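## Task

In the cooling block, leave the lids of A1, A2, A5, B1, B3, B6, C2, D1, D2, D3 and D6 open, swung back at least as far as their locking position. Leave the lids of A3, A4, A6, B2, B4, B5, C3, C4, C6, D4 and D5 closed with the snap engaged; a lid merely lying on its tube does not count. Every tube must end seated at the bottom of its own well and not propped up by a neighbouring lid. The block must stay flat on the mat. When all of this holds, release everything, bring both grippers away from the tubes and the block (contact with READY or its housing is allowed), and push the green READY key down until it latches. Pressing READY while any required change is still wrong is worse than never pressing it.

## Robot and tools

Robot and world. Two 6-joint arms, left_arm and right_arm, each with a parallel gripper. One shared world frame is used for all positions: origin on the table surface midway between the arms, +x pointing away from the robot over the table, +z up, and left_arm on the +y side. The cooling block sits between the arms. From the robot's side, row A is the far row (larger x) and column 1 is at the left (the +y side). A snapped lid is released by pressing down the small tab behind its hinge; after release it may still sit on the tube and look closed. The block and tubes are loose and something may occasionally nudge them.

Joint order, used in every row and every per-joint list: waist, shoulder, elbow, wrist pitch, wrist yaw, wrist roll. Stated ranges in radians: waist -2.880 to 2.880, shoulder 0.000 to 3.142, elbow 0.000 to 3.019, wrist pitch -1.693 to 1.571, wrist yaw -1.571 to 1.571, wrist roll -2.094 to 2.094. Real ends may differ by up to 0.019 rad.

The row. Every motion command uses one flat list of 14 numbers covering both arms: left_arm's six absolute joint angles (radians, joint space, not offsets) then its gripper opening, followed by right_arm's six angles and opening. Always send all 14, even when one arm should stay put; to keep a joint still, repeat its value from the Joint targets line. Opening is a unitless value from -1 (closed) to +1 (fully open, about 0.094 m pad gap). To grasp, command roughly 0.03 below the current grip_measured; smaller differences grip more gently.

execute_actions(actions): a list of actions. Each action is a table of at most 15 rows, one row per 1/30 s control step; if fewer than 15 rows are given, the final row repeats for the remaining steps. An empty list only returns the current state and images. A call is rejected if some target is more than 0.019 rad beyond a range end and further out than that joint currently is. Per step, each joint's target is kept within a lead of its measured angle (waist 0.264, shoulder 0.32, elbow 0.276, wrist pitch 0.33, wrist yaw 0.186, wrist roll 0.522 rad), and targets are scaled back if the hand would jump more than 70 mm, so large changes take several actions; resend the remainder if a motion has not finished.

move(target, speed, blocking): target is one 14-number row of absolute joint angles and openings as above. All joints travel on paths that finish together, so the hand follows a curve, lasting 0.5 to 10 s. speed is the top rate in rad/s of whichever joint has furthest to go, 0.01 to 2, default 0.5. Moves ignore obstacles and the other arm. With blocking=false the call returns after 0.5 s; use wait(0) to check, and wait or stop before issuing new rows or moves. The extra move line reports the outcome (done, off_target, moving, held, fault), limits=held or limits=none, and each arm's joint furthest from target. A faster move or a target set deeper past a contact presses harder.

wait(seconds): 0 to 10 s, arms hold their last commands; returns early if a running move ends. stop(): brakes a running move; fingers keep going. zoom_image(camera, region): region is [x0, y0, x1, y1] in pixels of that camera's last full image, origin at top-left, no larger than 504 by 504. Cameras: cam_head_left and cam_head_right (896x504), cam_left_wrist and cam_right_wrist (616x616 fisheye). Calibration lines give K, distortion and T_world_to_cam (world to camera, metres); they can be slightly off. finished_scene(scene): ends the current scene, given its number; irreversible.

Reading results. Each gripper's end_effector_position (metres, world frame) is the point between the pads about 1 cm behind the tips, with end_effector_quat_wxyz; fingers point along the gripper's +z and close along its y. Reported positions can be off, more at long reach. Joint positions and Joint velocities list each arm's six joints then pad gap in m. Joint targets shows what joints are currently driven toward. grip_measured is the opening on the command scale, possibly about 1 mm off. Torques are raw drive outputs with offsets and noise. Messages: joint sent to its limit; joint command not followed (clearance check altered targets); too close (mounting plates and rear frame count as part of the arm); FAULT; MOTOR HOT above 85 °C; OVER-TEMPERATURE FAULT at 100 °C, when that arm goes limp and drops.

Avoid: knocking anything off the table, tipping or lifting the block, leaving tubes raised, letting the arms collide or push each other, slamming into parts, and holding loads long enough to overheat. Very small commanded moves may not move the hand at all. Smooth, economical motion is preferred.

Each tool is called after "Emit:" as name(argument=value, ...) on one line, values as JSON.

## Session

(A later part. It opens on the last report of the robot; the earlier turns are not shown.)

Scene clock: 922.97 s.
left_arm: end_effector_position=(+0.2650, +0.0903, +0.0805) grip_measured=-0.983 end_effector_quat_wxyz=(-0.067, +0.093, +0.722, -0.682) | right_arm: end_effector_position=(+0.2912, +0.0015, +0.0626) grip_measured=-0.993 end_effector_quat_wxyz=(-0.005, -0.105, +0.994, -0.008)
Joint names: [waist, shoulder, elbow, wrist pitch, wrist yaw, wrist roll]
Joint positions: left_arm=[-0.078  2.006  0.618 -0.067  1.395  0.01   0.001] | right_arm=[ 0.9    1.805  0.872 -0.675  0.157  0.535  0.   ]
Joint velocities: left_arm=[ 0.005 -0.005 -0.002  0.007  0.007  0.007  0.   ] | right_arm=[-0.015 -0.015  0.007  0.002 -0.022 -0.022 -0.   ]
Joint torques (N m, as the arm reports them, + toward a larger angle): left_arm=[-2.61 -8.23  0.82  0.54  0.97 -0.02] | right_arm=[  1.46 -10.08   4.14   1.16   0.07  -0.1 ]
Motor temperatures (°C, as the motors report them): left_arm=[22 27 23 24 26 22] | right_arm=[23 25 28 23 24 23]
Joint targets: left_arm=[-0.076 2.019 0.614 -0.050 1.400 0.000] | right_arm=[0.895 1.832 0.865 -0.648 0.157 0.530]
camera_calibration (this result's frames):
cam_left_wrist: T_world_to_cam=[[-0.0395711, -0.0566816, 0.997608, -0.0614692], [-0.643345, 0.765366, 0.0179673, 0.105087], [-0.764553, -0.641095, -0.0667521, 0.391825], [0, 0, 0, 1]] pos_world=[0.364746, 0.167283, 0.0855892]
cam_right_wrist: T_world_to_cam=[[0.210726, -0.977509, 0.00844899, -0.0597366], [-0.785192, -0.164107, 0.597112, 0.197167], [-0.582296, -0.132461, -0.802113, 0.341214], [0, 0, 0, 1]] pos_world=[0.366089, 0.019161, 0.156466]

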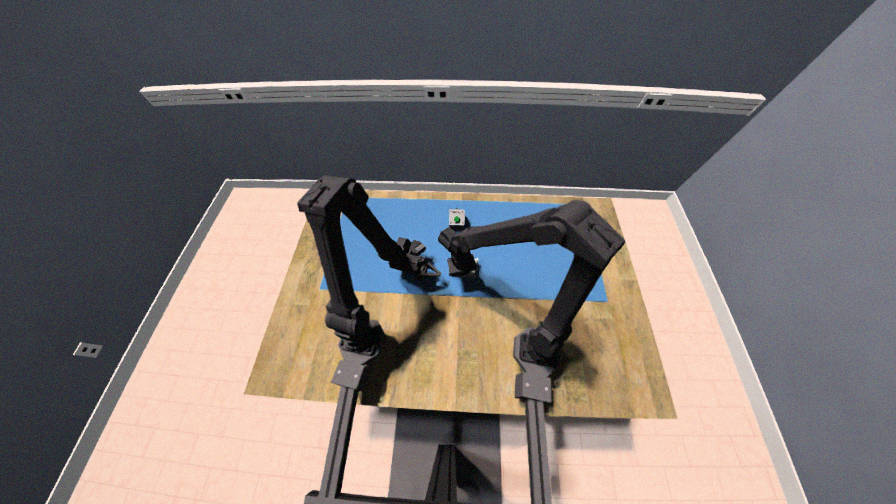

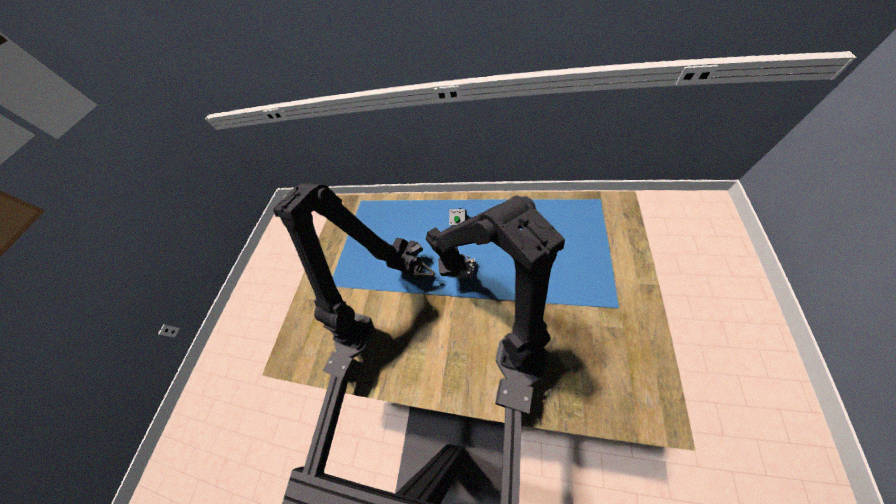

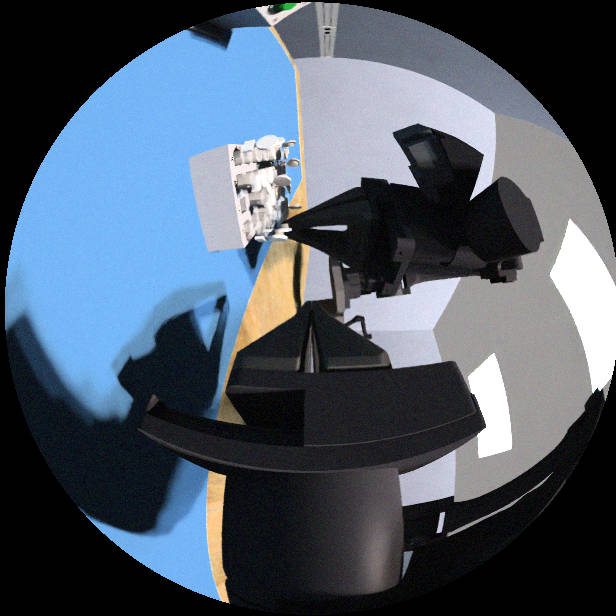

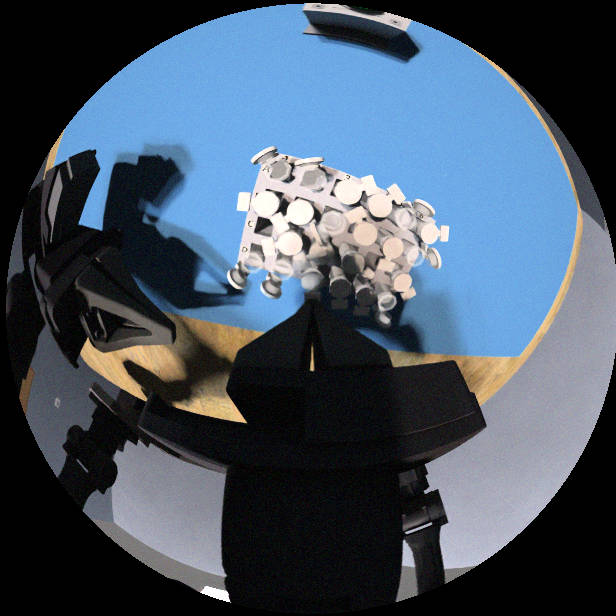

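Stronger pulse.

Emit:
execute_actions(actions=[[[-0.076,2.019,0.614,-0.05,1.4,0,-1,0.895,1.845,0.865,-0.648,0.157,0.53,-1],[-0.076,2.019,0.614,-0.05,1.4,0,-1,0.895,1.858,0.865,-0.648,0.157,0.53,-1],[-0.076,2.019,0.614,-0.05,1.4,0,-1,0.895,1.868,0.865,-0.648,0.157,0.53,-1],[-0.076,2.019,0.614,-0.05,1.4,0,-1,0.895,1.876,0.865,-0.648,0.157,0.53,-1],[-0.076,2.019,0.614,-0.05,1.4,0,-1,0.895,1.883,0.865,-0.648,0.157,0.53,-1],[-0.076,2.019,0.614,-0.05,1.4,0,-1,0.895,1.889,0.865,-0.648,0.157,0.53,-1],[-0.076,2.019,0.614,-0.05,1.4,0,-1,0.895,1.895,0.865,-0.648,0.157,0.53,-1],[-0.076,2.019,0.614,-0.05,1.4,0,-1,0.895,1.895,0.865,-0.648,0.157,0.53,-1],[-0.076,2.019,0.614,-0.05,1.4,0,-1,0.895,1.86,0.865,-0.648,0.157,0.53,-1],[-0.076,2.019,0.614,-0.05,1.4,0,-1,0.895,1.832,0.865,-0.648,0.157,0.53,-1]]])

Emit:
zoom_image(camera="cam_right_wrist", region=[250, 230, 380, 330])

Emit:
zoom_image(camera="cam_left_wrist", region=[240, 180, 330, 260])

Scene clock: 929.93 s.
left_arm: end_effector_position=(+0.2650, +0.0903, +0.0805) grip_measured=-0.983 end_effector_quat_wxyz=(-0.067, +0.093, +0.722, -0.682) | right_arm: end_effector_position=(+0.2823, -0.0032, +0.0455) grip_measured=-0.993 end_effector_quat_wxyz=(-0.020, -0.108, +0.994, -0.019)
Joint names: [waist, shoulder, elbow, wrist pitch, wrist yaw, wrist roll]
Joint positions: left_arm=[-0.078  2.006  0.618 -0.067  1.395  0.01   0.001] | right_arm=[ 0.9    1.847  0.865 -0.663  0.157  0.535  0.   ]
Joint velocities: left_arm=[-0.005 -0.005 -0.017  0.002 -0.007 -0.066 -0.001] | right_arm=[ 0.005 -0.22  -0.002  0.007 -0.022 -0.022  0.   ]
Joint torques (N m, as the arm reports them, + toward a larger angle): left_arm=[-2.66 -8.47  0.73  0.57  0.97  0.  ] | right_arm=[  1.69 -14.16   4.42   0.79   0.15  -0.06]
Motor temperatures (°C, as the motors report them): left_arm=[22 27 23 24 26 22] | right_arm=[23 25 28 23 24 23]
Joint targets: left_arm=[-0.076 2.019 0.614 -0.050 1.400 0.000] | right_arm=[0.895 1.832 0.865 -0.648 0.157 0.530]
camera_calibration (this result's frames):
cam_left_wrist: T_world_to_cam=[[-0.0395711, -0.0566816, 0.997608, -0.0614692], [-0.643345, 0.765366, 0.0179673, 0.105087], [-0.764553, -0.641095, -0.0667521, 0.391825], [0, 0, 0, 1]] pos_world=[0.364746, 0.167283, 0.0855892]
cam_right_wrist: T_world_to_cam=[[0.216802, -0.97583, 0.0274379, -0.064827], [-0.767344, -0.152973, 0.622722, 0.193472], [-0.603473, -0.156062, -0.781962, 0.326739], [0, 0, 0, 1]] pos_world=[0.359692, 0.0173274, 0.136798]

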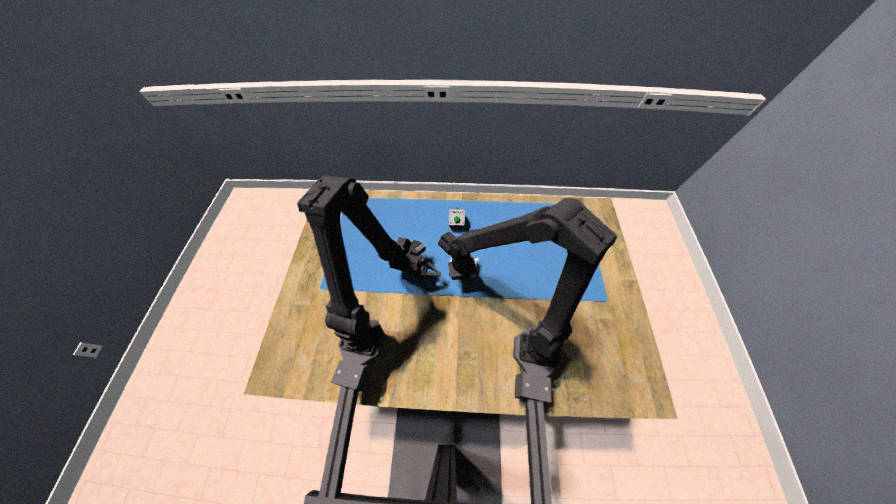

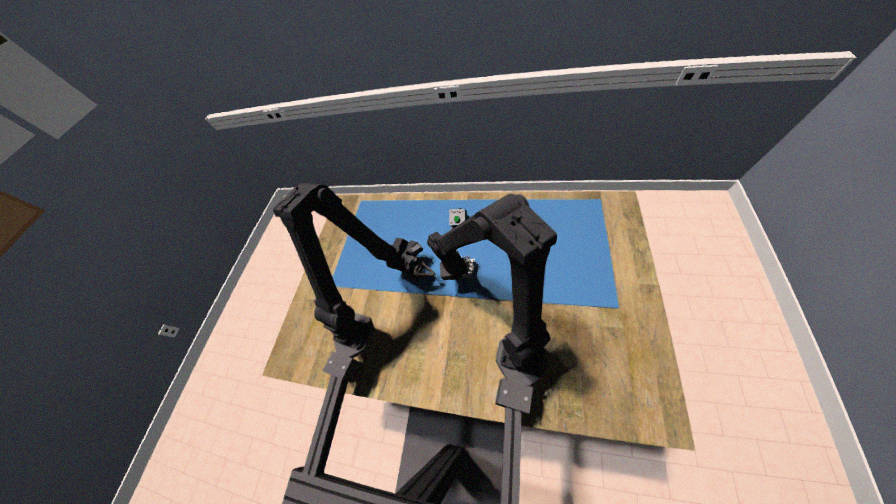

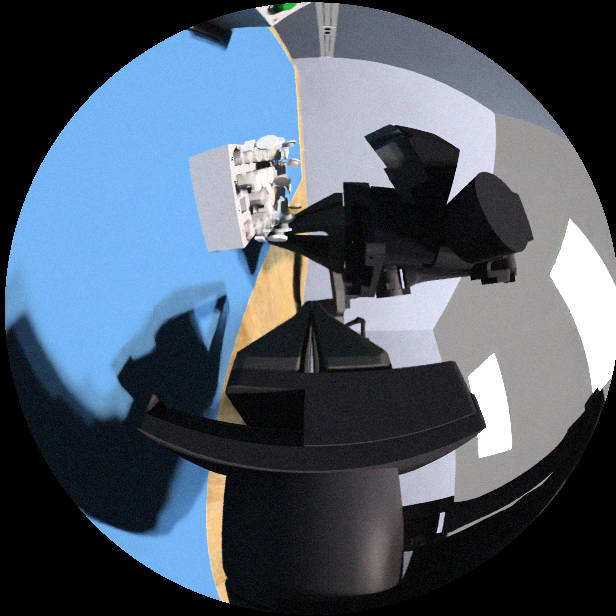

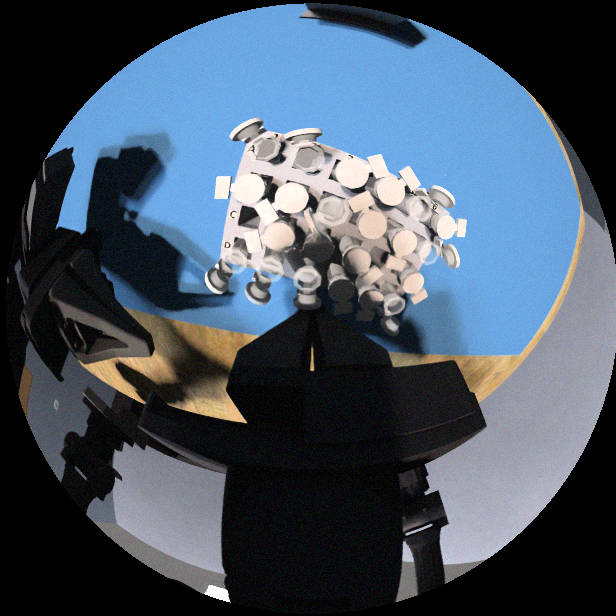

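Region (250, 230, 380, 330) of cam_right_wrist's 616x616 image, scaled by 3.877, with more detail than that image has; it fills the top 388 rows of this view, and the rest is white.

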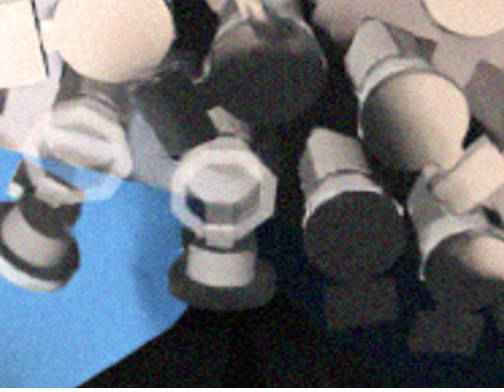

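Region (240, 180, 330, 260) of cam_left_wrist's 616x616 image, scaled by 5.600, with more detail than that image has.

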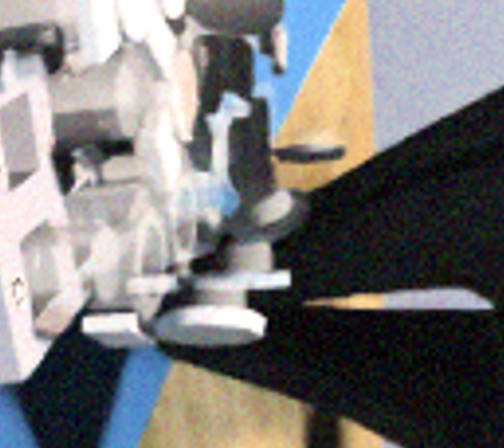

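Emit:
execute_actions(actions=[[[-0.076,2.019,0.614,-0.05,1.4,0,-1,0.895,1.83,0.87,-0.675,0.157,0.53,-1],[-0.076,2.019,0.614,-0.05,1.4,0,-1,0.895,1.826,0.875,-0.688,0.157,0.53,-1],[-0.076,2.019,0.614,-0.05,1.4,0,-1,0.895,1.82,0.88,-0.695,0.157,0.53,-1],[-0.076,2.019,0.614,-0.05,1.4,0,-1,0.895,1.813,0.885,-0.702,0.157,0.53,-1],[-0.076,2.019,0.614,-0.05,1.4,0,-1,0.895,1.806,0.89,-0.709,0.157,0.53,-1],[-0.076,2.019,0.614,-0.05,1.4,0,-1,0.895,1.798,0.89,-0.715,0.157,0.53,-1],[-0.076,2.019,0.614,-0.05,1.4,0,-1,0.895,1.79,0.89,-0.72,0.157,0.53,-1],[-0.076,2.019,0.614,-0.05,1.4,0,-1,0.895,1.782,0.89,-0.72,0.157,0.53,-1],[-0.076,2.019,0.614,-0.05,1.4,0,-1,0.895,1.774,0.89,-0.72,0.157,0.53,-1],[-0.076,2.019,0.614,-0.05,1.4,0,-1,0.895,1.766,0.89,-0.72,0.157,0.53,-1],[-0.076,2.019,0.614,-0.05,1.4,0,-1,0.895,1.758,0.89,-0.72,0.157,0.53,-1],[-0.076,2.019,0.614,-0.05,1.4,0,-1,0.895,1.751,0.89,-0.72,0.157,0.53,-1],[-0.076,2.019,0.614,-0.05,1.4,0,-1,0.895,1.745,0.89,-0.72,0.157,0.53,-1],[-0.076,2.019,0.614,-0.05,1.4,0,-1,0.895,1.74,0.89,-0.72,0.157,0.53,-1]],[[-0.076,2.019,0.614,-0.05,1.4,0,-1,0.89,1.74,0.90,-0.70,0.16,0.525,-1],[-0.076,2.019,0.614,-0.05,1.4,0,-1,0.887,1.74,0.905,-0.685,0.162,0.52,-1],[-0.076,2.019,0.614,-0.05,1.4,0,-1,0.884,1.74,0.908,-0.677,0.164,0.517,-1],[-0.076,2.019,0.614,-0.05,1.4,0,-1,0.881,1.74,0.911,-0.669,0.166,0.514,-1],[-0.076,2.019,0.614,-0.05,1.4,0,-1,0.878,1.74,0.914,-0.661,0.168,0.511,-1],[-0.076,2.019,0.614,-0.05,1.4,0,-1,0.875,1.74,0.917,-0.653,0.17,0.508,-1],[-0.076,2.019,0.614,-0.05,1.4,0,-1,0.872,1.74,0.92,-0.645,0.172,0.505,-1],[-0.076,2.019,0.614,-0.05,1.4,0,-1,0.869,1.74,0.923,-0.637,0.174,0.502,-1],[-0.076,2.019,0.614,-0.05,1.4,0,-1,0.866,1.745,0.926,-0.629,0.176,0.499,-1],[-0.076,2.019,0.614,-0.05,1.4,0,-1,0.863,1.75,0.929,-0.621,0.178,0.495,-1],[-0.076,2.019,0.614,-0.05,1.4,0,-1,0.86,1.755,0.932,-0.613,0.181,0.495,-1],[-0.076,2.019,0.614,-0.05,1.4,0,-1,0.858,1.76,0.935,-0.605,0.184,0.495,-1],[-0.076,2.019,0.614,-0.05,1.4,0,-1,0.858,1.76,0.935,-0.60,0.184,0.495,-1]]])

Emit:
zoom_image(camera="cam_left_wrist", region=[230, 150, 340, 260])

Scene clock: 945.43 s.
left_arm: end_effector_position=(+0.2650, +0.0903, +0.0805) grip_measured=-0.983 end_effector_quat_wxyz=(-0.067, +0.093, +0.722, -0.682) | right_arm: end_effector_position=(+0.3311, +0.0091, +0.0921) grip_measured=-0.993 end_effector_quat_wxyz=(+0.056, -0.093, +0.994, +0.021)
Joint names: [waist, shoulder, elbow, wrist pitch, wrist yaw, wrist roll]
Joint positions: left_arm=[-0.078  2.006  0.618 -0.067  1.395  0.01   0.001] | right_arm=[ 0.87   1.74   0.894 -0.621  0.181  0.508  0.   ]
Joint velocities: left_arm=[-0.005 -0.005 -0.012  0.007 -0.022 -0.022  0.001] | right_arm=[-0.063  0.024  0.066  0.1   -0.022 -0.051 -0.   ]
Joint torques (N m, as the arm reports them, + toward a larger angle): left_arm=[-2.48 -8.12  0.9   0.5   0.97 -0.05] | right_arm=[  1.37 -11.49   7.67   0.59   0.33  -0.06]
Motor temperatures (°C, as the motors report them): left_arm=[22 27 23 24 26 22] | right_arm=[23 25 28 23 24 23]
Joint targets: left_arm=[-0.076 2.019 0.614 -0.050 1.400 0.000] | right_arm=[0.858 1.760 0.935 -0.600 0.184 0.495]
camera_calibration (this result's frames):
cam_left_wrist: T_world_to_cam=[[-0.0395711, -0.0566816, 0.997608, -0.0614692], [-0.643345, 0.765366, 0.0179673, 0.105087], [-0.764553, -0.641095, -0.0667521, 0.391825], [0, 0, 0, 1]] pos_world=[0.364746, 0.167283, 0.0855892]
cam_right_wrist: T_world_to_cam=[[0.188444, -0.981393, -0.0368342, -0.0493036], [-0.852304, -0.182061, 0.490338, 0.244388], [-0.48792, -0.0610075, -0.870754, 0.363602], [0, 0, 0, 1]] pos_world=[0.394993, 0.0182897, 0.194959]

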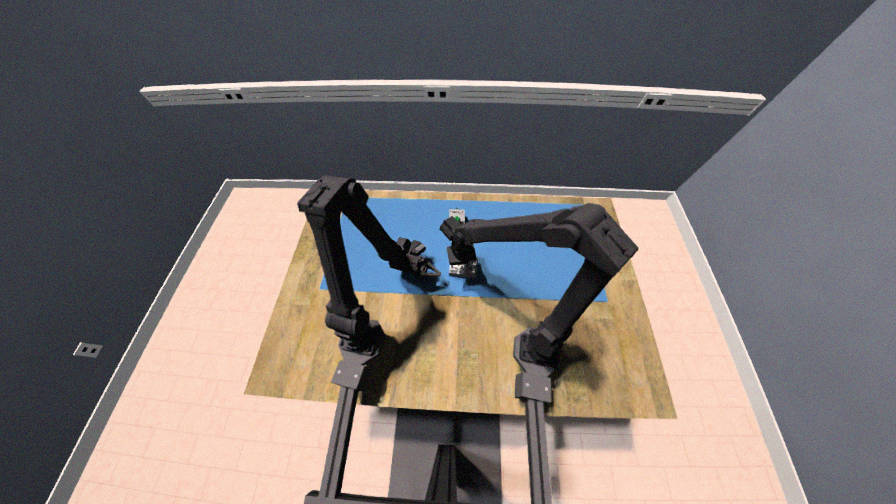

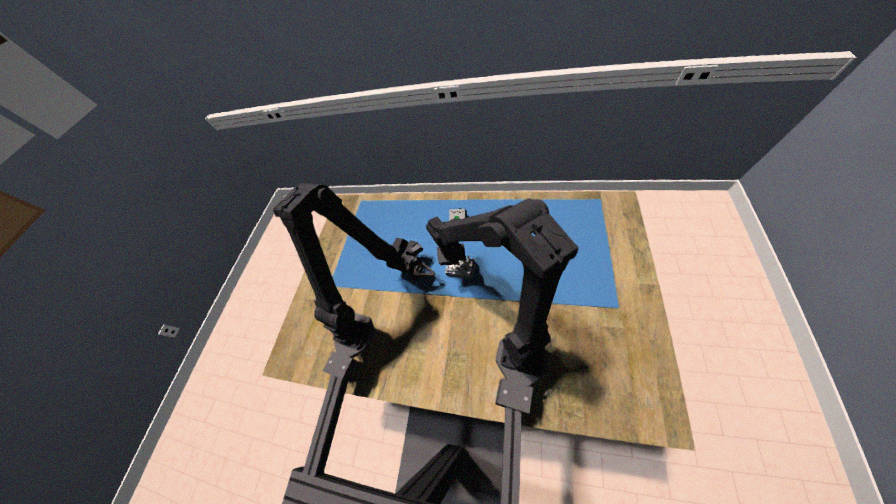

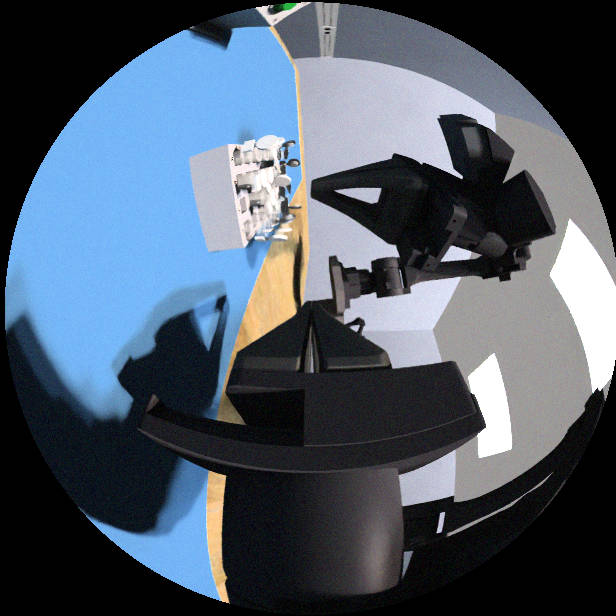

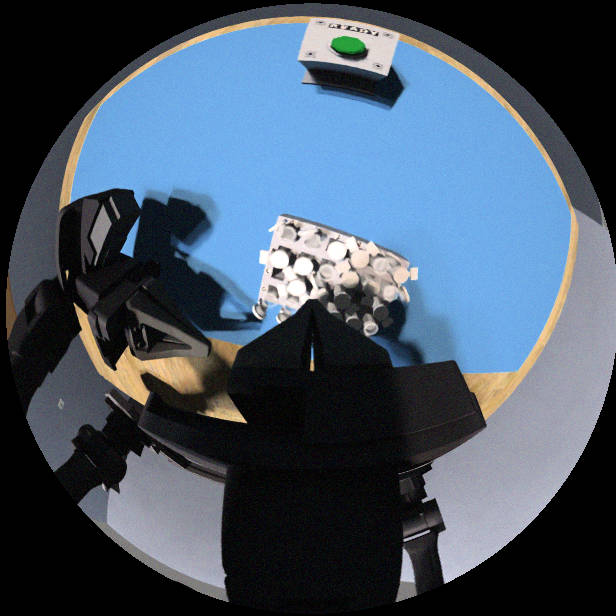

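Region (230, 150, 340, 260) of cam_left_wrist's 616x616 image, scaled by 4.582, with more detail than that image has.

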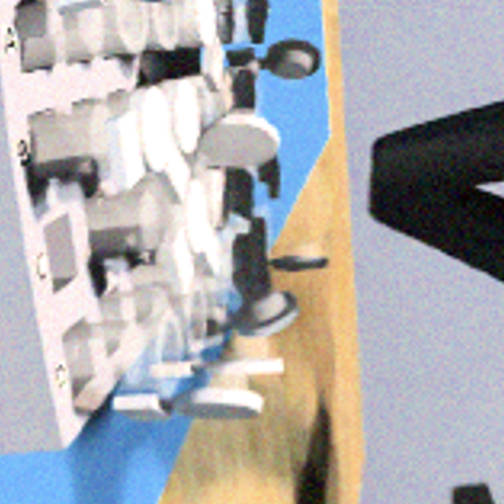

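Emit:
execute_actions(actions=[[[-0.076,2.019,0.614,-0.05,1.4,0,-1,0.865,1.765,0.915,-0.61,0.18,0.5,-1],[-0.076,2.019,0.614,-0.05,1.4,0,-1,0.865,1.77,0.91,-0.61,0.176,0.5,-1],[-0.076,2.019,0.614,-0.05,1.4,0,-1,0.865,1.775,0.91,-0.61,0.172,0.5,-1],[-0.076,2.019,0.614,-0.05,1.4,0,-1,0.865,1.78,0.91,-0.61,0.172,0.5,-1],[-0.076,2.019,0.614,-0.05,1.4,0,-1,0.865,1.785,0.91,-0.61,0.172,0.5,-1],[-0.076,2.019,0.614,-0.05,1.4,0,-1,0.865,1.79,0.91,-0.61,0.172,0.5,-1],[-0.076,2.019,0.614,-0.05,1.4,0,-1,0.865,1.795,0.91,-0.61,0.172,0.5,-1],[-0.076,2.019,0.614,-0.05,1.4,0,-1,0.865,1.80,0.91,-0.61,0.172,0.5,-1],[-0.076,2.019,0.614,-0.05,1.4,0,-1,0.865,1.804,0.91,-0.61,0.172,0.5,-1],[-0.076,2.019,0.614,-0.05,1.4,0,-1,0.865,1.808,0.91,-0.61,0.172,0.5,-1],[-0.076,2.019,0.614,-0.05,1.4,0,-1,0.865,1.811,0.91,-0.61,0.172,0.5,-1],[-0.076,2.019,0.614,-0.05,1.4,0,-1,0.865,1.813,0.91,-0.61,0.172,0.5,-1]]])

Emit:
zoom_image(camera="cam_left_wrist", region=[230, 150, 340, 260])

Scene clock: 954.93 s.
left_arm: end_effector_position=(+0.2650, +0.0903, +0.0805) grip_measured=-0.983 end_effector_quat_wxyz=(-0.067, +0.093, +0.722, -0.682) | right_arm: end_effector_position=(+0.3222, +0.0068, +0.0679) grip_measured=-0.993 end_effector_quat_wxyz=(+0.032, -0.099, +0.995, +0.008)
Joint names: [waist, shoulder, elbow, wrist pitch, wrist yaw, wrist roll]
Joint positions: left_arm=[-0.078  2.006  0.618 -0.067  1.395  0.01   0.001] | right_arm=[ 0.869  1.802  0.896 -0.617  0.175  0.504  0.   ]
Joint velocities: left_arm=[-0.005 -0.005 -0.007 -0.002  0.007 -0.095  0.   ] | right_arm=[ 0.005  0.034 -0.007  0.002  0.022 -0.066 -0.001]
Joint torques (N m, as the arm reports them, + toward a larger angle): left_arm=[-2.74 -8.34  0.89  0.46  0.97 -0.04] | right_arm=[  2.5  -11.93   5.66   0.67   0.02  -0.09]
Motor temperatures (°C, as the motors report them): left_arm=[22 27 23 24 26 22] | right_arm=[23 25 30 23 24 23]
Joint targets: left_arm=[-0.076 2.019 0.614 -0.050 1.400 0.000] | right_arm=[0.865 1.813 0.910 -0.610 0.172 0.500]
camera_calibration (this result's frames):
cam_left_wrist: T_world_to_cam=[[-0.0395711, -0.0566816, 0.997608, -0.0614692], [-0.643345, 0.765366, 0.0179673, 0.105087], [-0.764553, -0.641095, -0.0667521, 0.391825], [0, 0, 0, 1]] pos_world=[0.364746, 0.167283, 0.0855892]
cam_right_wrist: T_world_to_cam=[[0.19853, -0.979983, -0.014802, -0.0555426], [-0.827185, -0.175637, 0.533776, 0.237172], [-0.525691, -0.0937262, -0.845496, 0.348728], [0, 0, 0, 1]] pos_world=[0.390536, 0.0199104, 0.167429]

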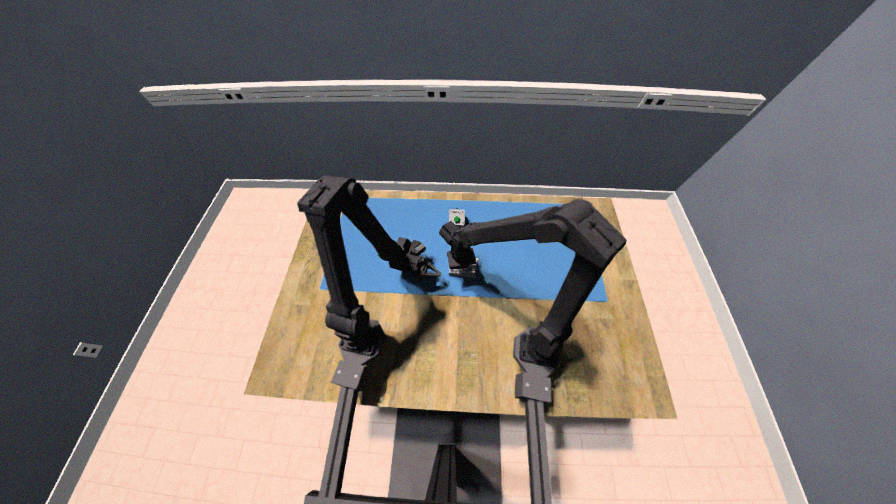

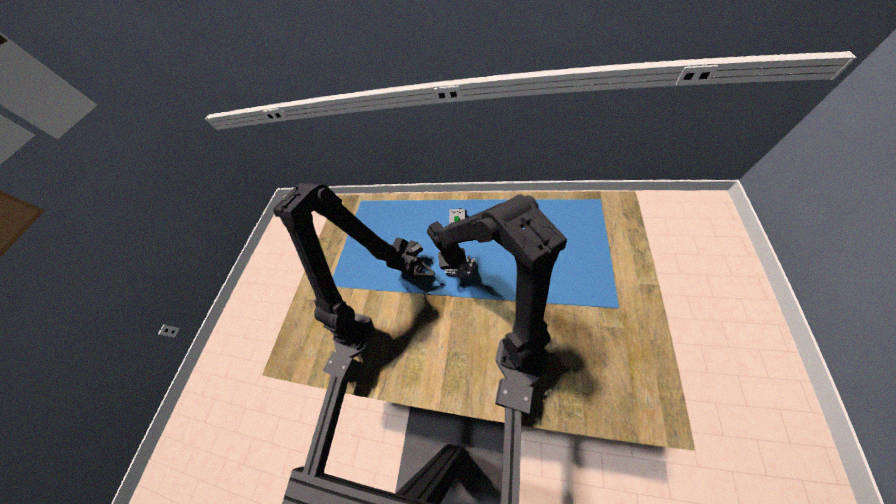

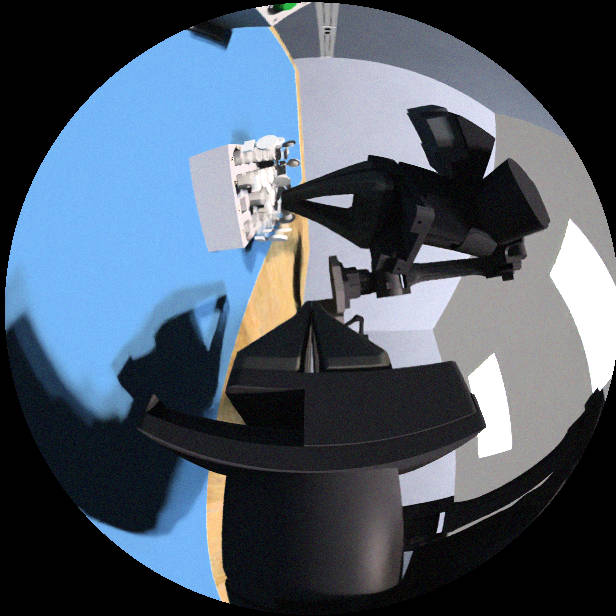

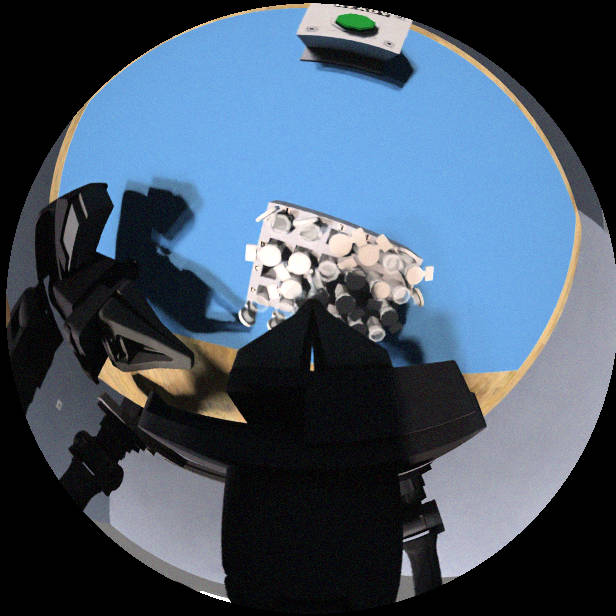

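Region (230, 150, 340, 260) of cam_left_wrist's 616x616 image, scaled by 4.582, with more detail than that image has.

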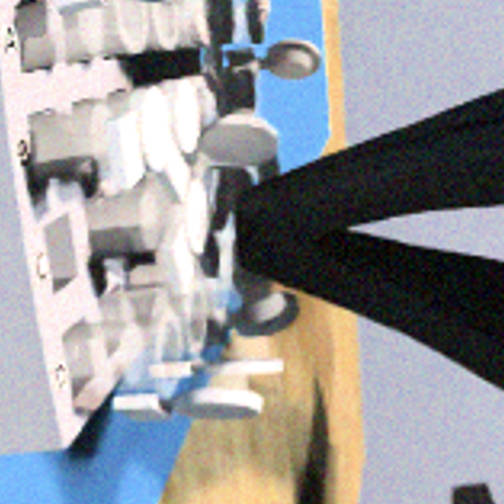

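Emit:
execute_actions(actions=[[[-0.076,2.019,0.614,-0.05,1.4,0,-1,0.865,1.808,0.91,-0.625,0.172,0.5,-1],[-0.076,2.019,0.614,-0.05,1.4,0,-1,0.865,1.808,0.91,-0.635,0.17,0.5,-1],[-0.076,2.019,0.614,-0.05,1.4,0,-1,0.865,1.808,0.91,-0.638,0.167,0.5,-1],[-0.076,2.019,0.614,-0.05,1.4,0,-1,0.865,1.808,0.91,-0.642,0.163,0.5,-1],[-0.076,2.019,0.614,-0.05,1.4,0,-1,0.865,1.808,0.91,-0.646,0.159,0.5,-1],[-0.076,2.019,0.614,-0.05,1.4,0,-1,0.865,1.808,0.91,-0.65,0.155,0.5,-1],[-0.076,2.019,0.614,-0.05,1.4,0,-1,0.865,1.808,0.91,-0.654,0.151,0.5,-1],[-0.076,2.019,0.614,-0.05,1.4,0,-1,0.865,1.808,0.91,-0.658,0.147,0.5,-1],[-0.076,2.019,0.614,-0.05,1.4,0,-1,0.865,1.808,0.91,-0.662,0.143,0.5,-1],[-0.076,2.019,0.614,-0.05,1.4,0,-1,0.865,1.808,0.91,-0.666,0.139,0.5,-1],[-0.076,2.019,0.614,-0.05,1.4,0,-1,0.865,1.808,0.91,-0.67,0.136,0.5,-1],[-0.076,2.019,0.614,-0.05,1.4,0,-1,0.865,1.808,0.91,-0.672,0.135,0.5,-1]]])

Emit:
zoom_image(camera="cam_left_wrist", region=[230, 150, 340, 260])

Scene clock: 965.77 s.
left_arm: end_effector_position=(+0.2650, +0.0903, +0.0805) grip_measured=-0.983 end_effector_quat_wxyz=(-0.067, +0.093, +0.722, -0.682) | right_arm: end_effector_position=(+0.3131, +0.0065, +0.0674) grip_measured=-0.993 end_effector_quat_wxyz=(+0.011, -0.101, +0.995, +0.013)
Joint names: [waist, shoulder, elbow, wrist pitch, wrist yaw, wrist roll]
Joint positions: left_arm=[-0.078  2.006  0.618 -0.067  1.395  0.01   0.001] | right_arm=[ 0.869  1.802  0.896 -0.646  0.142  0.504  0.   ]
Joint velocities: left_arm=[-0.024 -0.005 -0.012 -0.002  0.066  0.022 -0.001] | right_arm=[ 0.015 -0.005 -0.002  0.012 -0.007 -0.037  0.   ]
Joint torques (N m, as the arm reports them, + toward a larger angle): left_arm=[-2.7  -8.51  0.84  0.5   0.99 -0.03] | right_arm=[  2.16 -12.9    5.45  -0.71  -0.23  -0.12]
Motor temperatures (°C, as the motors report them): left_arm=[22 27 23 24 26 22] | right_arm=[23 25 30 23 24 23]
Joint targets: left_arm=[-0.076 2.019 0.614 -0.050 1.400 0.000] | right_arm=[0.865 1.808 0.910 -0.672 0.135 0.500]
camera_calibration (this result's frames):
cam_left_wrist: T_world_to_cam=[[-0.0394858, -0.0563105, 0.997632, -0.0615928], [-0.643338, 0.765377, 0.0177381, 0.105103], [-0.764564, -0.641114, -0.0664482, 0.391806], [0, 0, 0, 1]] pos_world=[0.364745, 0.167281, 0.0856175]
cam_right_wrist: T_world_to_cam=[[0.203427, -0.97865, -0.0293633, -0.0546035], [-0.802304, -0.183811, 0.567911, 0.219838], [-0.561183, -0.0919703, -0.822566, 0.353031], [0, 0, 0, 1]] pos_world=[0.3856, 0.0194393, 0.16394]

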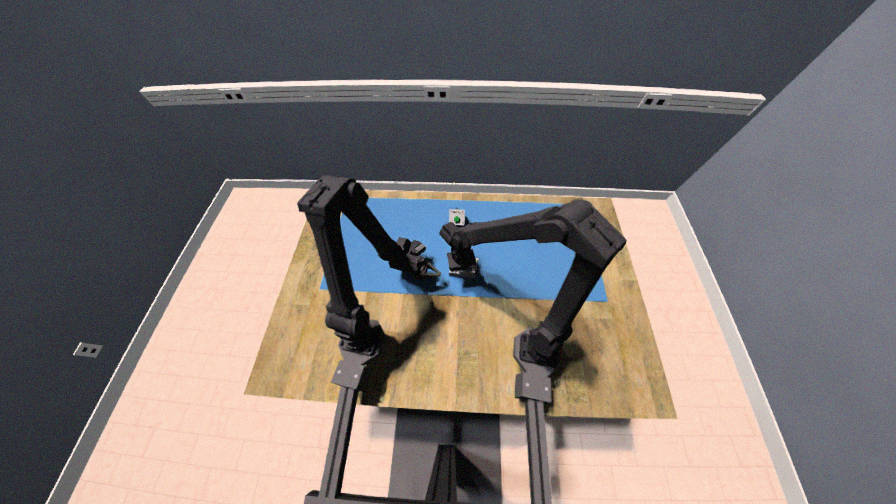

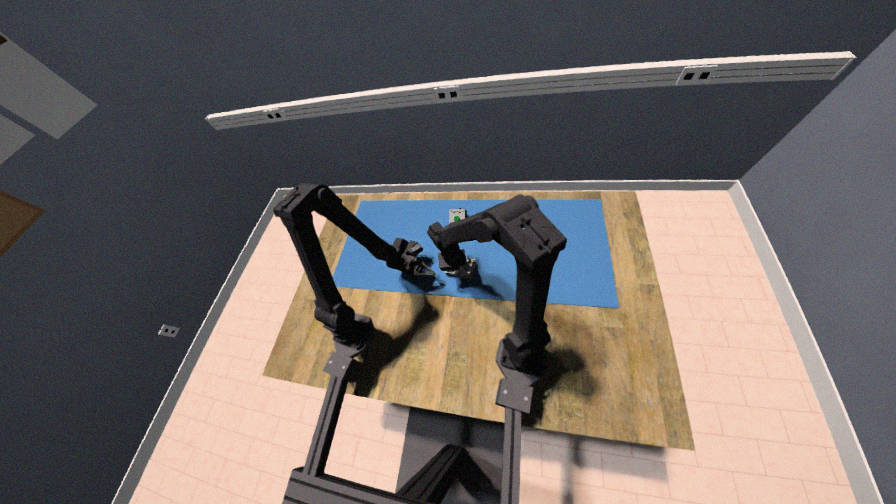

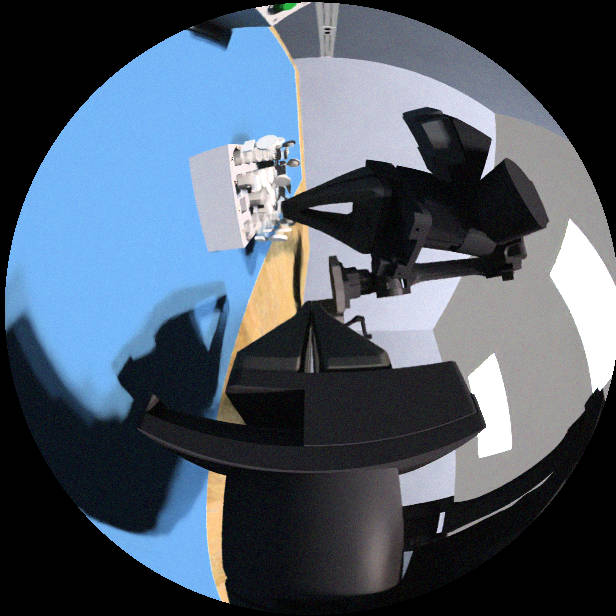

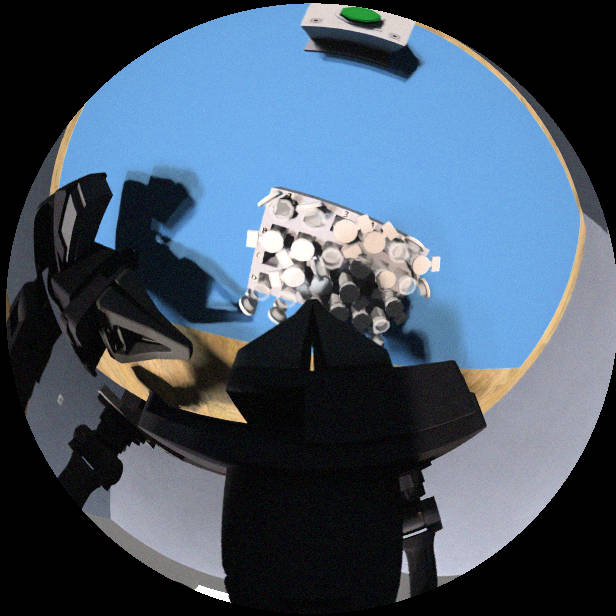

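Region (230, 150, 340, 260) of cam_left_wrist's 616x616 image, scaled by 4.582, with more detail than that image has.

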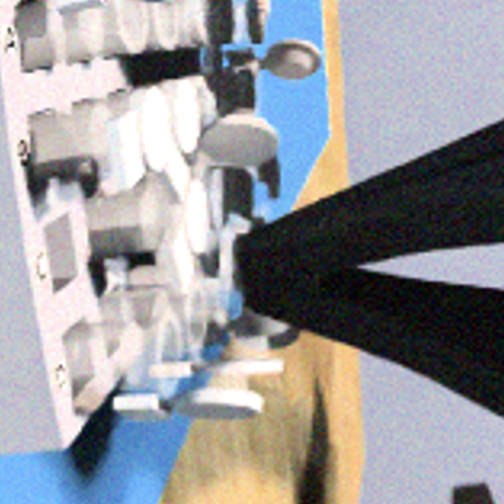

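Emit:
execute_actions(actions=[[[-0.076,2.019,0.614,-0.05,1.4,0,-1,0.868,1.80,0.915,-0.65,0.142,0.5,-1],[-0.076,2.019,0.614,-0.05,1.4,0,-1,0.87,1.796,0.92,-0.635,0.148,0.5,-1],[-0.076,2.019,0.614,-0.05,1.4,0,-1,0.872,1.792,0.925,-0.63,0.153,0.5,-1],[-0.076,2.019,0.614,-0.05,1.4,0,-1,0.872,1.787,0.93,-0.63,0.157,0.5,-1],[-0.076,2.019,0.614,-0.05,1.4,0,-1,0.872,1.782,0.93,-0.63,0.16,0.5,-1],[-0.076,2.019,0.614,-0.05,1.4,0,-1,0.872,1.777,0.93,-0.64,0.16,0.5,-1],[-0.076,2.019,0.614,-0.05,1.4,0,-1,0.872,1.772,0.93,-0.65,0.16,0.5,-1],[-0.076,2.019,0.614,-0.05,1.4,0,-1,0.872,1.767,0.93,-0.66,0.16,0.5,-1],[-0.076,2.019,0.614,-0.05,1.4,0,-1,0.872,1.762,0.93,-0.665,0.16,0.5,-1],[-0.076,2.019,0.614,-0.05,1.4,0,-1,0.872,1.757,0.93,-0.67,0.16,0.5,-1],[-0.076,2.019,0.614,-0.05,1.4,0,-1,0.872,1.752,0.93,-0.675,0.16,0.5,-1],[-0.076,2.019,0.614,-0.05,1.4,0,-1,0.872,1.75,0.93,-0.675,0.16,0.5,-1]],[[-0.076,2.019,0.614,-0.05,1.4,0,-1,0.874,1.752,0.936,-0.677,0.16,0.52,-1],[-0.076,2.019,0.614,-0.05,1.4,0,-1,0.876,1.755,0.941,-0.679,0.16,0.55,-1],[-0.076,2.019,0.614,-0.05,1.4,0,-1,0.877,1.759,0.946,-0.682,0.16,0.59,-1],[-0.076,2.019,0.614,-0.05,1.4,0,-1,0.879,1.763,0.951,-0.684,0.16,0.64,-1],[-0.076,2.019,0.614,-0.05,1.4,0,-1,0.881,1.767,0.956,-0.687,0.16,0.70,-1],[-0.076,2.019,0.614,-0.05,1.4,0,-1,0.883,1.771,0.961,-0.69,0.16,0.76,-1],[-0.076,2.019,0.614,-0.05,1.4,0,-1,0.884,1.775,0.966,-0.692,0.16,0.82,-1],[-0.076,2.019,0.614,-0.05,1.4,0,-1,0.886,1.779,0.971,-0.695,0.16,0.88,-1],[-0.076,2.019,0.614,-0.05,1.4,0,-1,0.888,1.783,0.976,-0.697,0.16,0.94,-1],[-0.076,2.019,0.614,-0.05,1.4,0,-1,0.89,1.787,0.981,-0.70,0.16,1.0,-1],[-0.076,2.019,0.614,-0.05,1.4,0,-1,0.891,1.791,0.986,-0.702,0.16,1.06,-1],[-0.076,2.019,0.614,-0.05,1.4,0,-1,0.893,1.795,0.991,-0.705,0.16,1.12,-1],[-0.076,2.019,0.614,-0.05,1.4,0,-1,0.895,1.799,0.996,-0.707,0.16,1.18,-1],[-0.076,2.019,0.614,-0.05,1.4,0,-1,0.897,1.803,1.001,-0.71,0.16,1.24,-1],[-0.076,2.019,0.614,-0.05,1.4,0,-1,0.898,1.807,1.006,-0.712,0.16,1.30,-1]],[[-0.076,2.019,0.614,-0.05,1.4,0,-1,0.90,1.811,1.011,-0.715,0.16,1.36,-1],[-0.076,2.019,0.614,-0.05,1.4,0,-1,0.902,1.815,1.016,-0.717,0.16,1.42,-1],[-0.076,2.019,0.614,-0.05,1.4,0,-1,0.904,1.819,1.021,-0.72,0.16,1.48,-1],[-0.076,2.019,0.614,-0.05,1.4,0,-1,0.905,1.823,1.026,-0.722,0.16,1.54,-1],[-0.076,2.019,0.614,-0.05,1.4,0,-1,0.907,1.827,1.031,-0.725,0.16,1.60,-1],[-0.076,2.019,0.614,-0.05,1.4,0,-1,0.909,1.831,1.036,-0.727,0.16,1.66,-1],[-0.076,2.019,0.614,-0.05,1.4,0,-1,0.911,1.835,1.041,-0.73,0.16,1.72,-1],[-0.076,2.019,0.614,-0.05,1.4,0,-1,0.912,1.839,1.046,-0.732,0.16,1.78,-1],[-0.076,2.019,0.614,-0.05,1.4,0,-1,0.914,1.843,1.051,-0.735,0.16,1.83,-1],[-0.076,2.019,0.614,-0.05,1.4,0,-1,0.916,1.847,1.056,-0.737,0.16,1.87,-1],[-0.076,2.019,0.614,-0.05,1.4,0,-1,0.917,1.851,1.061,-0.74,0.16,1.90,-1],[-0.076,2.019,0.614,-0.05,1.4,0,-1,0.919,1.855,1.066,-0.742,0.16,1.93,-1],[-0.076,2.019,0.614,-0.05,1.4,0,-1,0.92,1.858,1.07,-0.745,0.16,1.95,-1],[-0.076,2.019,0.614,-0.05,1.4,0,-1,0.92,1.86,1.07,-0.745,0.16,1.955,-1]]])

Emit:
zoom_image(camera="cam_left_wrist", region=[220, 130, 350, 260])

Emit:
zoom_image(camera="cam_right_wrist", region=[200, 130, 420, 330])

Scene clock: 1013.93 s.
left_arm: end_effector_position=(+0.2650, +0.0903, +0.0805) grip_measured=-0.983 end_effector_quat_wxyz=(-0.067, +0.093, +0.722, -0.682) | right_arm: end_effector_position=(+0.3375, +0.0431, +0.0869) grip_measured=-0.993 end_effector_quat_wxyz=(+0.010, +0.519, +0.855, +0.022)
Joint names: [waist, shoulder, elbow, wrist pitch, wrist yaw, wrist roll]
Joint positions: left_arm=[-0.078  2.006  0.618 -0.067  1.395  0.01   0.001] | right_arm=[ 0.906  1.84   1.025 -0.726  0.157  1.833  0.   ]
Joint velocities: left_arm=[ 0.005  0.005 -0.007 -0.007 -0.037  0.007 -0.   ] | right_arm=[ 0.034  0.063  0.085 -0.017 -0.051  0.769  0.   ]
Joint torques (N m, as the arm reports them, + toward a larger angle): left_arm=[-2.6  -8.35  0.78  0.5   0.95 -0.01] | right_arm=[  3.34 -14.02   7.87  -0.36   0.25   0.03]
Motor temperatures (°C, as the motors report them): left_arm=[22 27 23 24 26 22] | right_arm=[23 25 30 23 24 23]
Joint targets: left_arm=[-0.076 2.019 0.614 -0.050 1.400 -0.000] | right_arm=[0.920 1.860 1.070 -0.745 0.160 1.955]
camera_calibration (this result's frames):
cam_left_wrist: T_world_to_cam=[[-0.0394858, -0.0563105, 0.997632, -0.0615928], [-0.643338, 0.765377, 0.0177381, 0.105103], [-0.764564, -0.641114, -0.0664482, 0.391806], [0, 0, 0, 1]] pos_world=[0.364745, 0.167281, 0.0856175]
cam_right_wrist: T_world_to_cam=[[-0.885106, -0.462133, -0.0549481, 0.324161], [-0.401544, 0.698655, 0.592152, 0.0596761], [-0.235263, 0.546181, -0.803951, 0.24706], [0, 0, 0, 1]] pos_world=[0.369004, -0.0268269, 0.181099]

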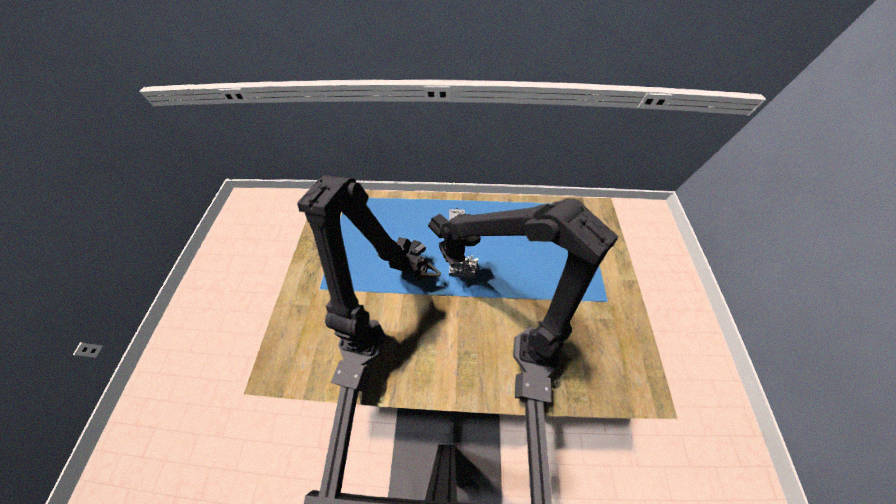

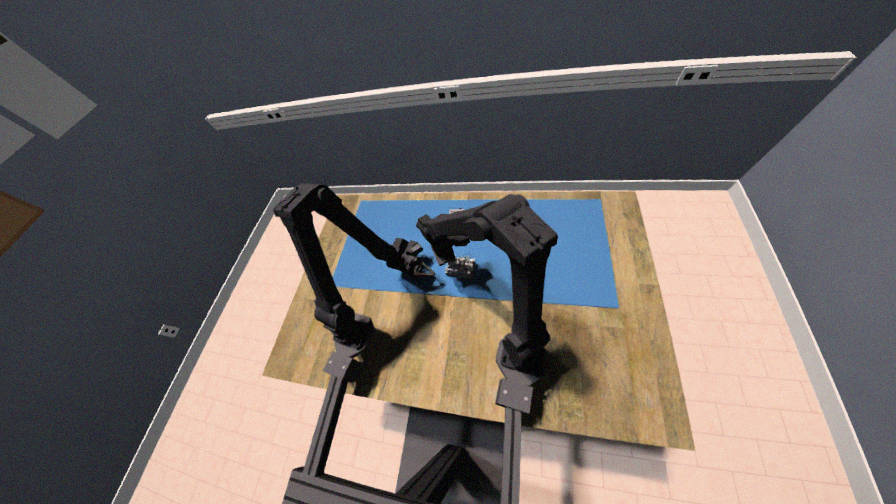

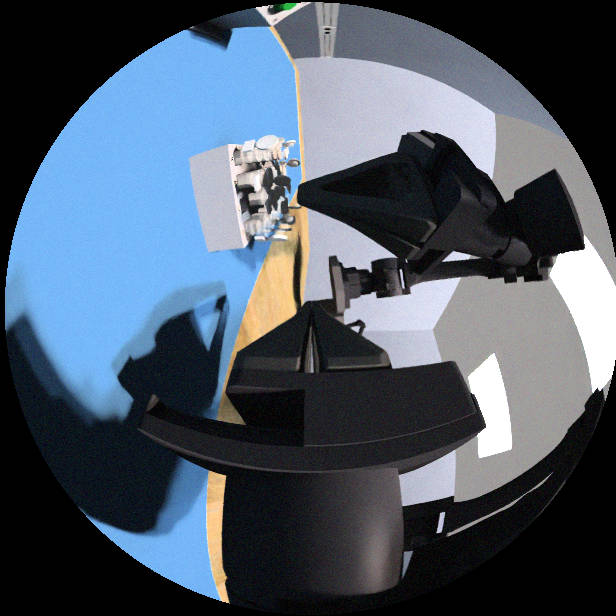

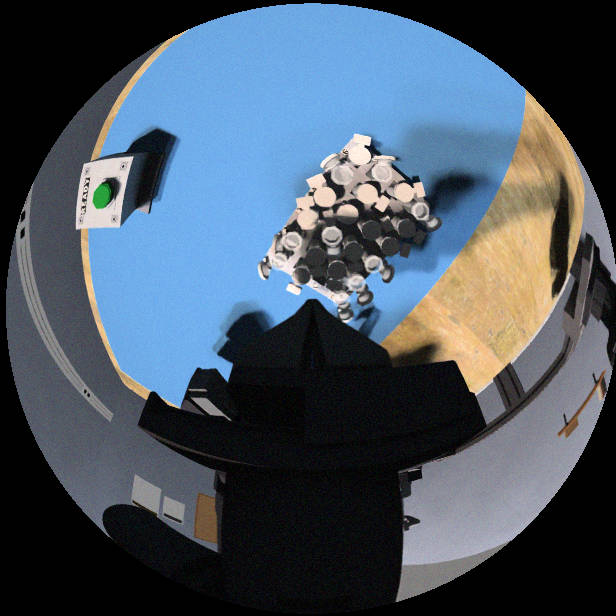

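Region (220, 130, 350, 260) of cam_left_wrist's 616x616 image, scaled by 3.877, with more detail than that image has.

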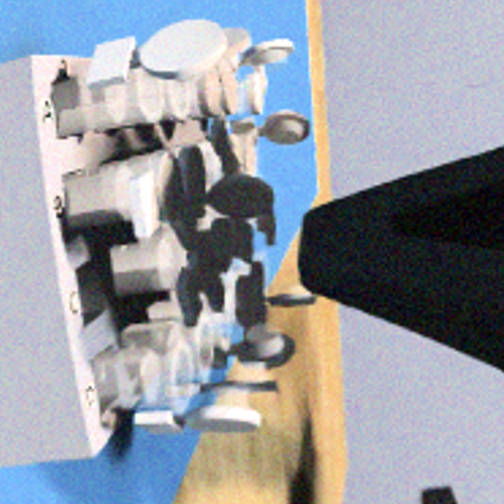

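Region (200, 130, 420, 330) of cam_right_wrist's 616x616 image, scaled by 2.291, with more detail than that image has; it fills the top 458 rows of this view, and the rest is white.

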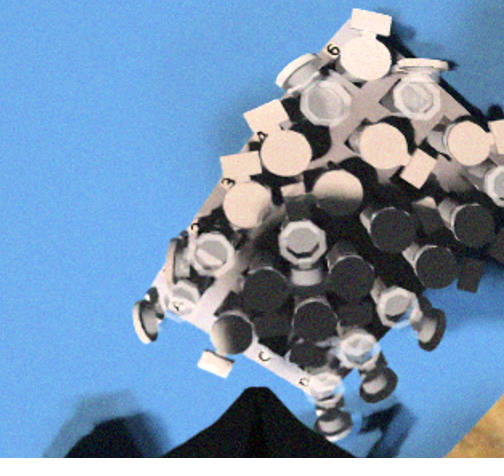

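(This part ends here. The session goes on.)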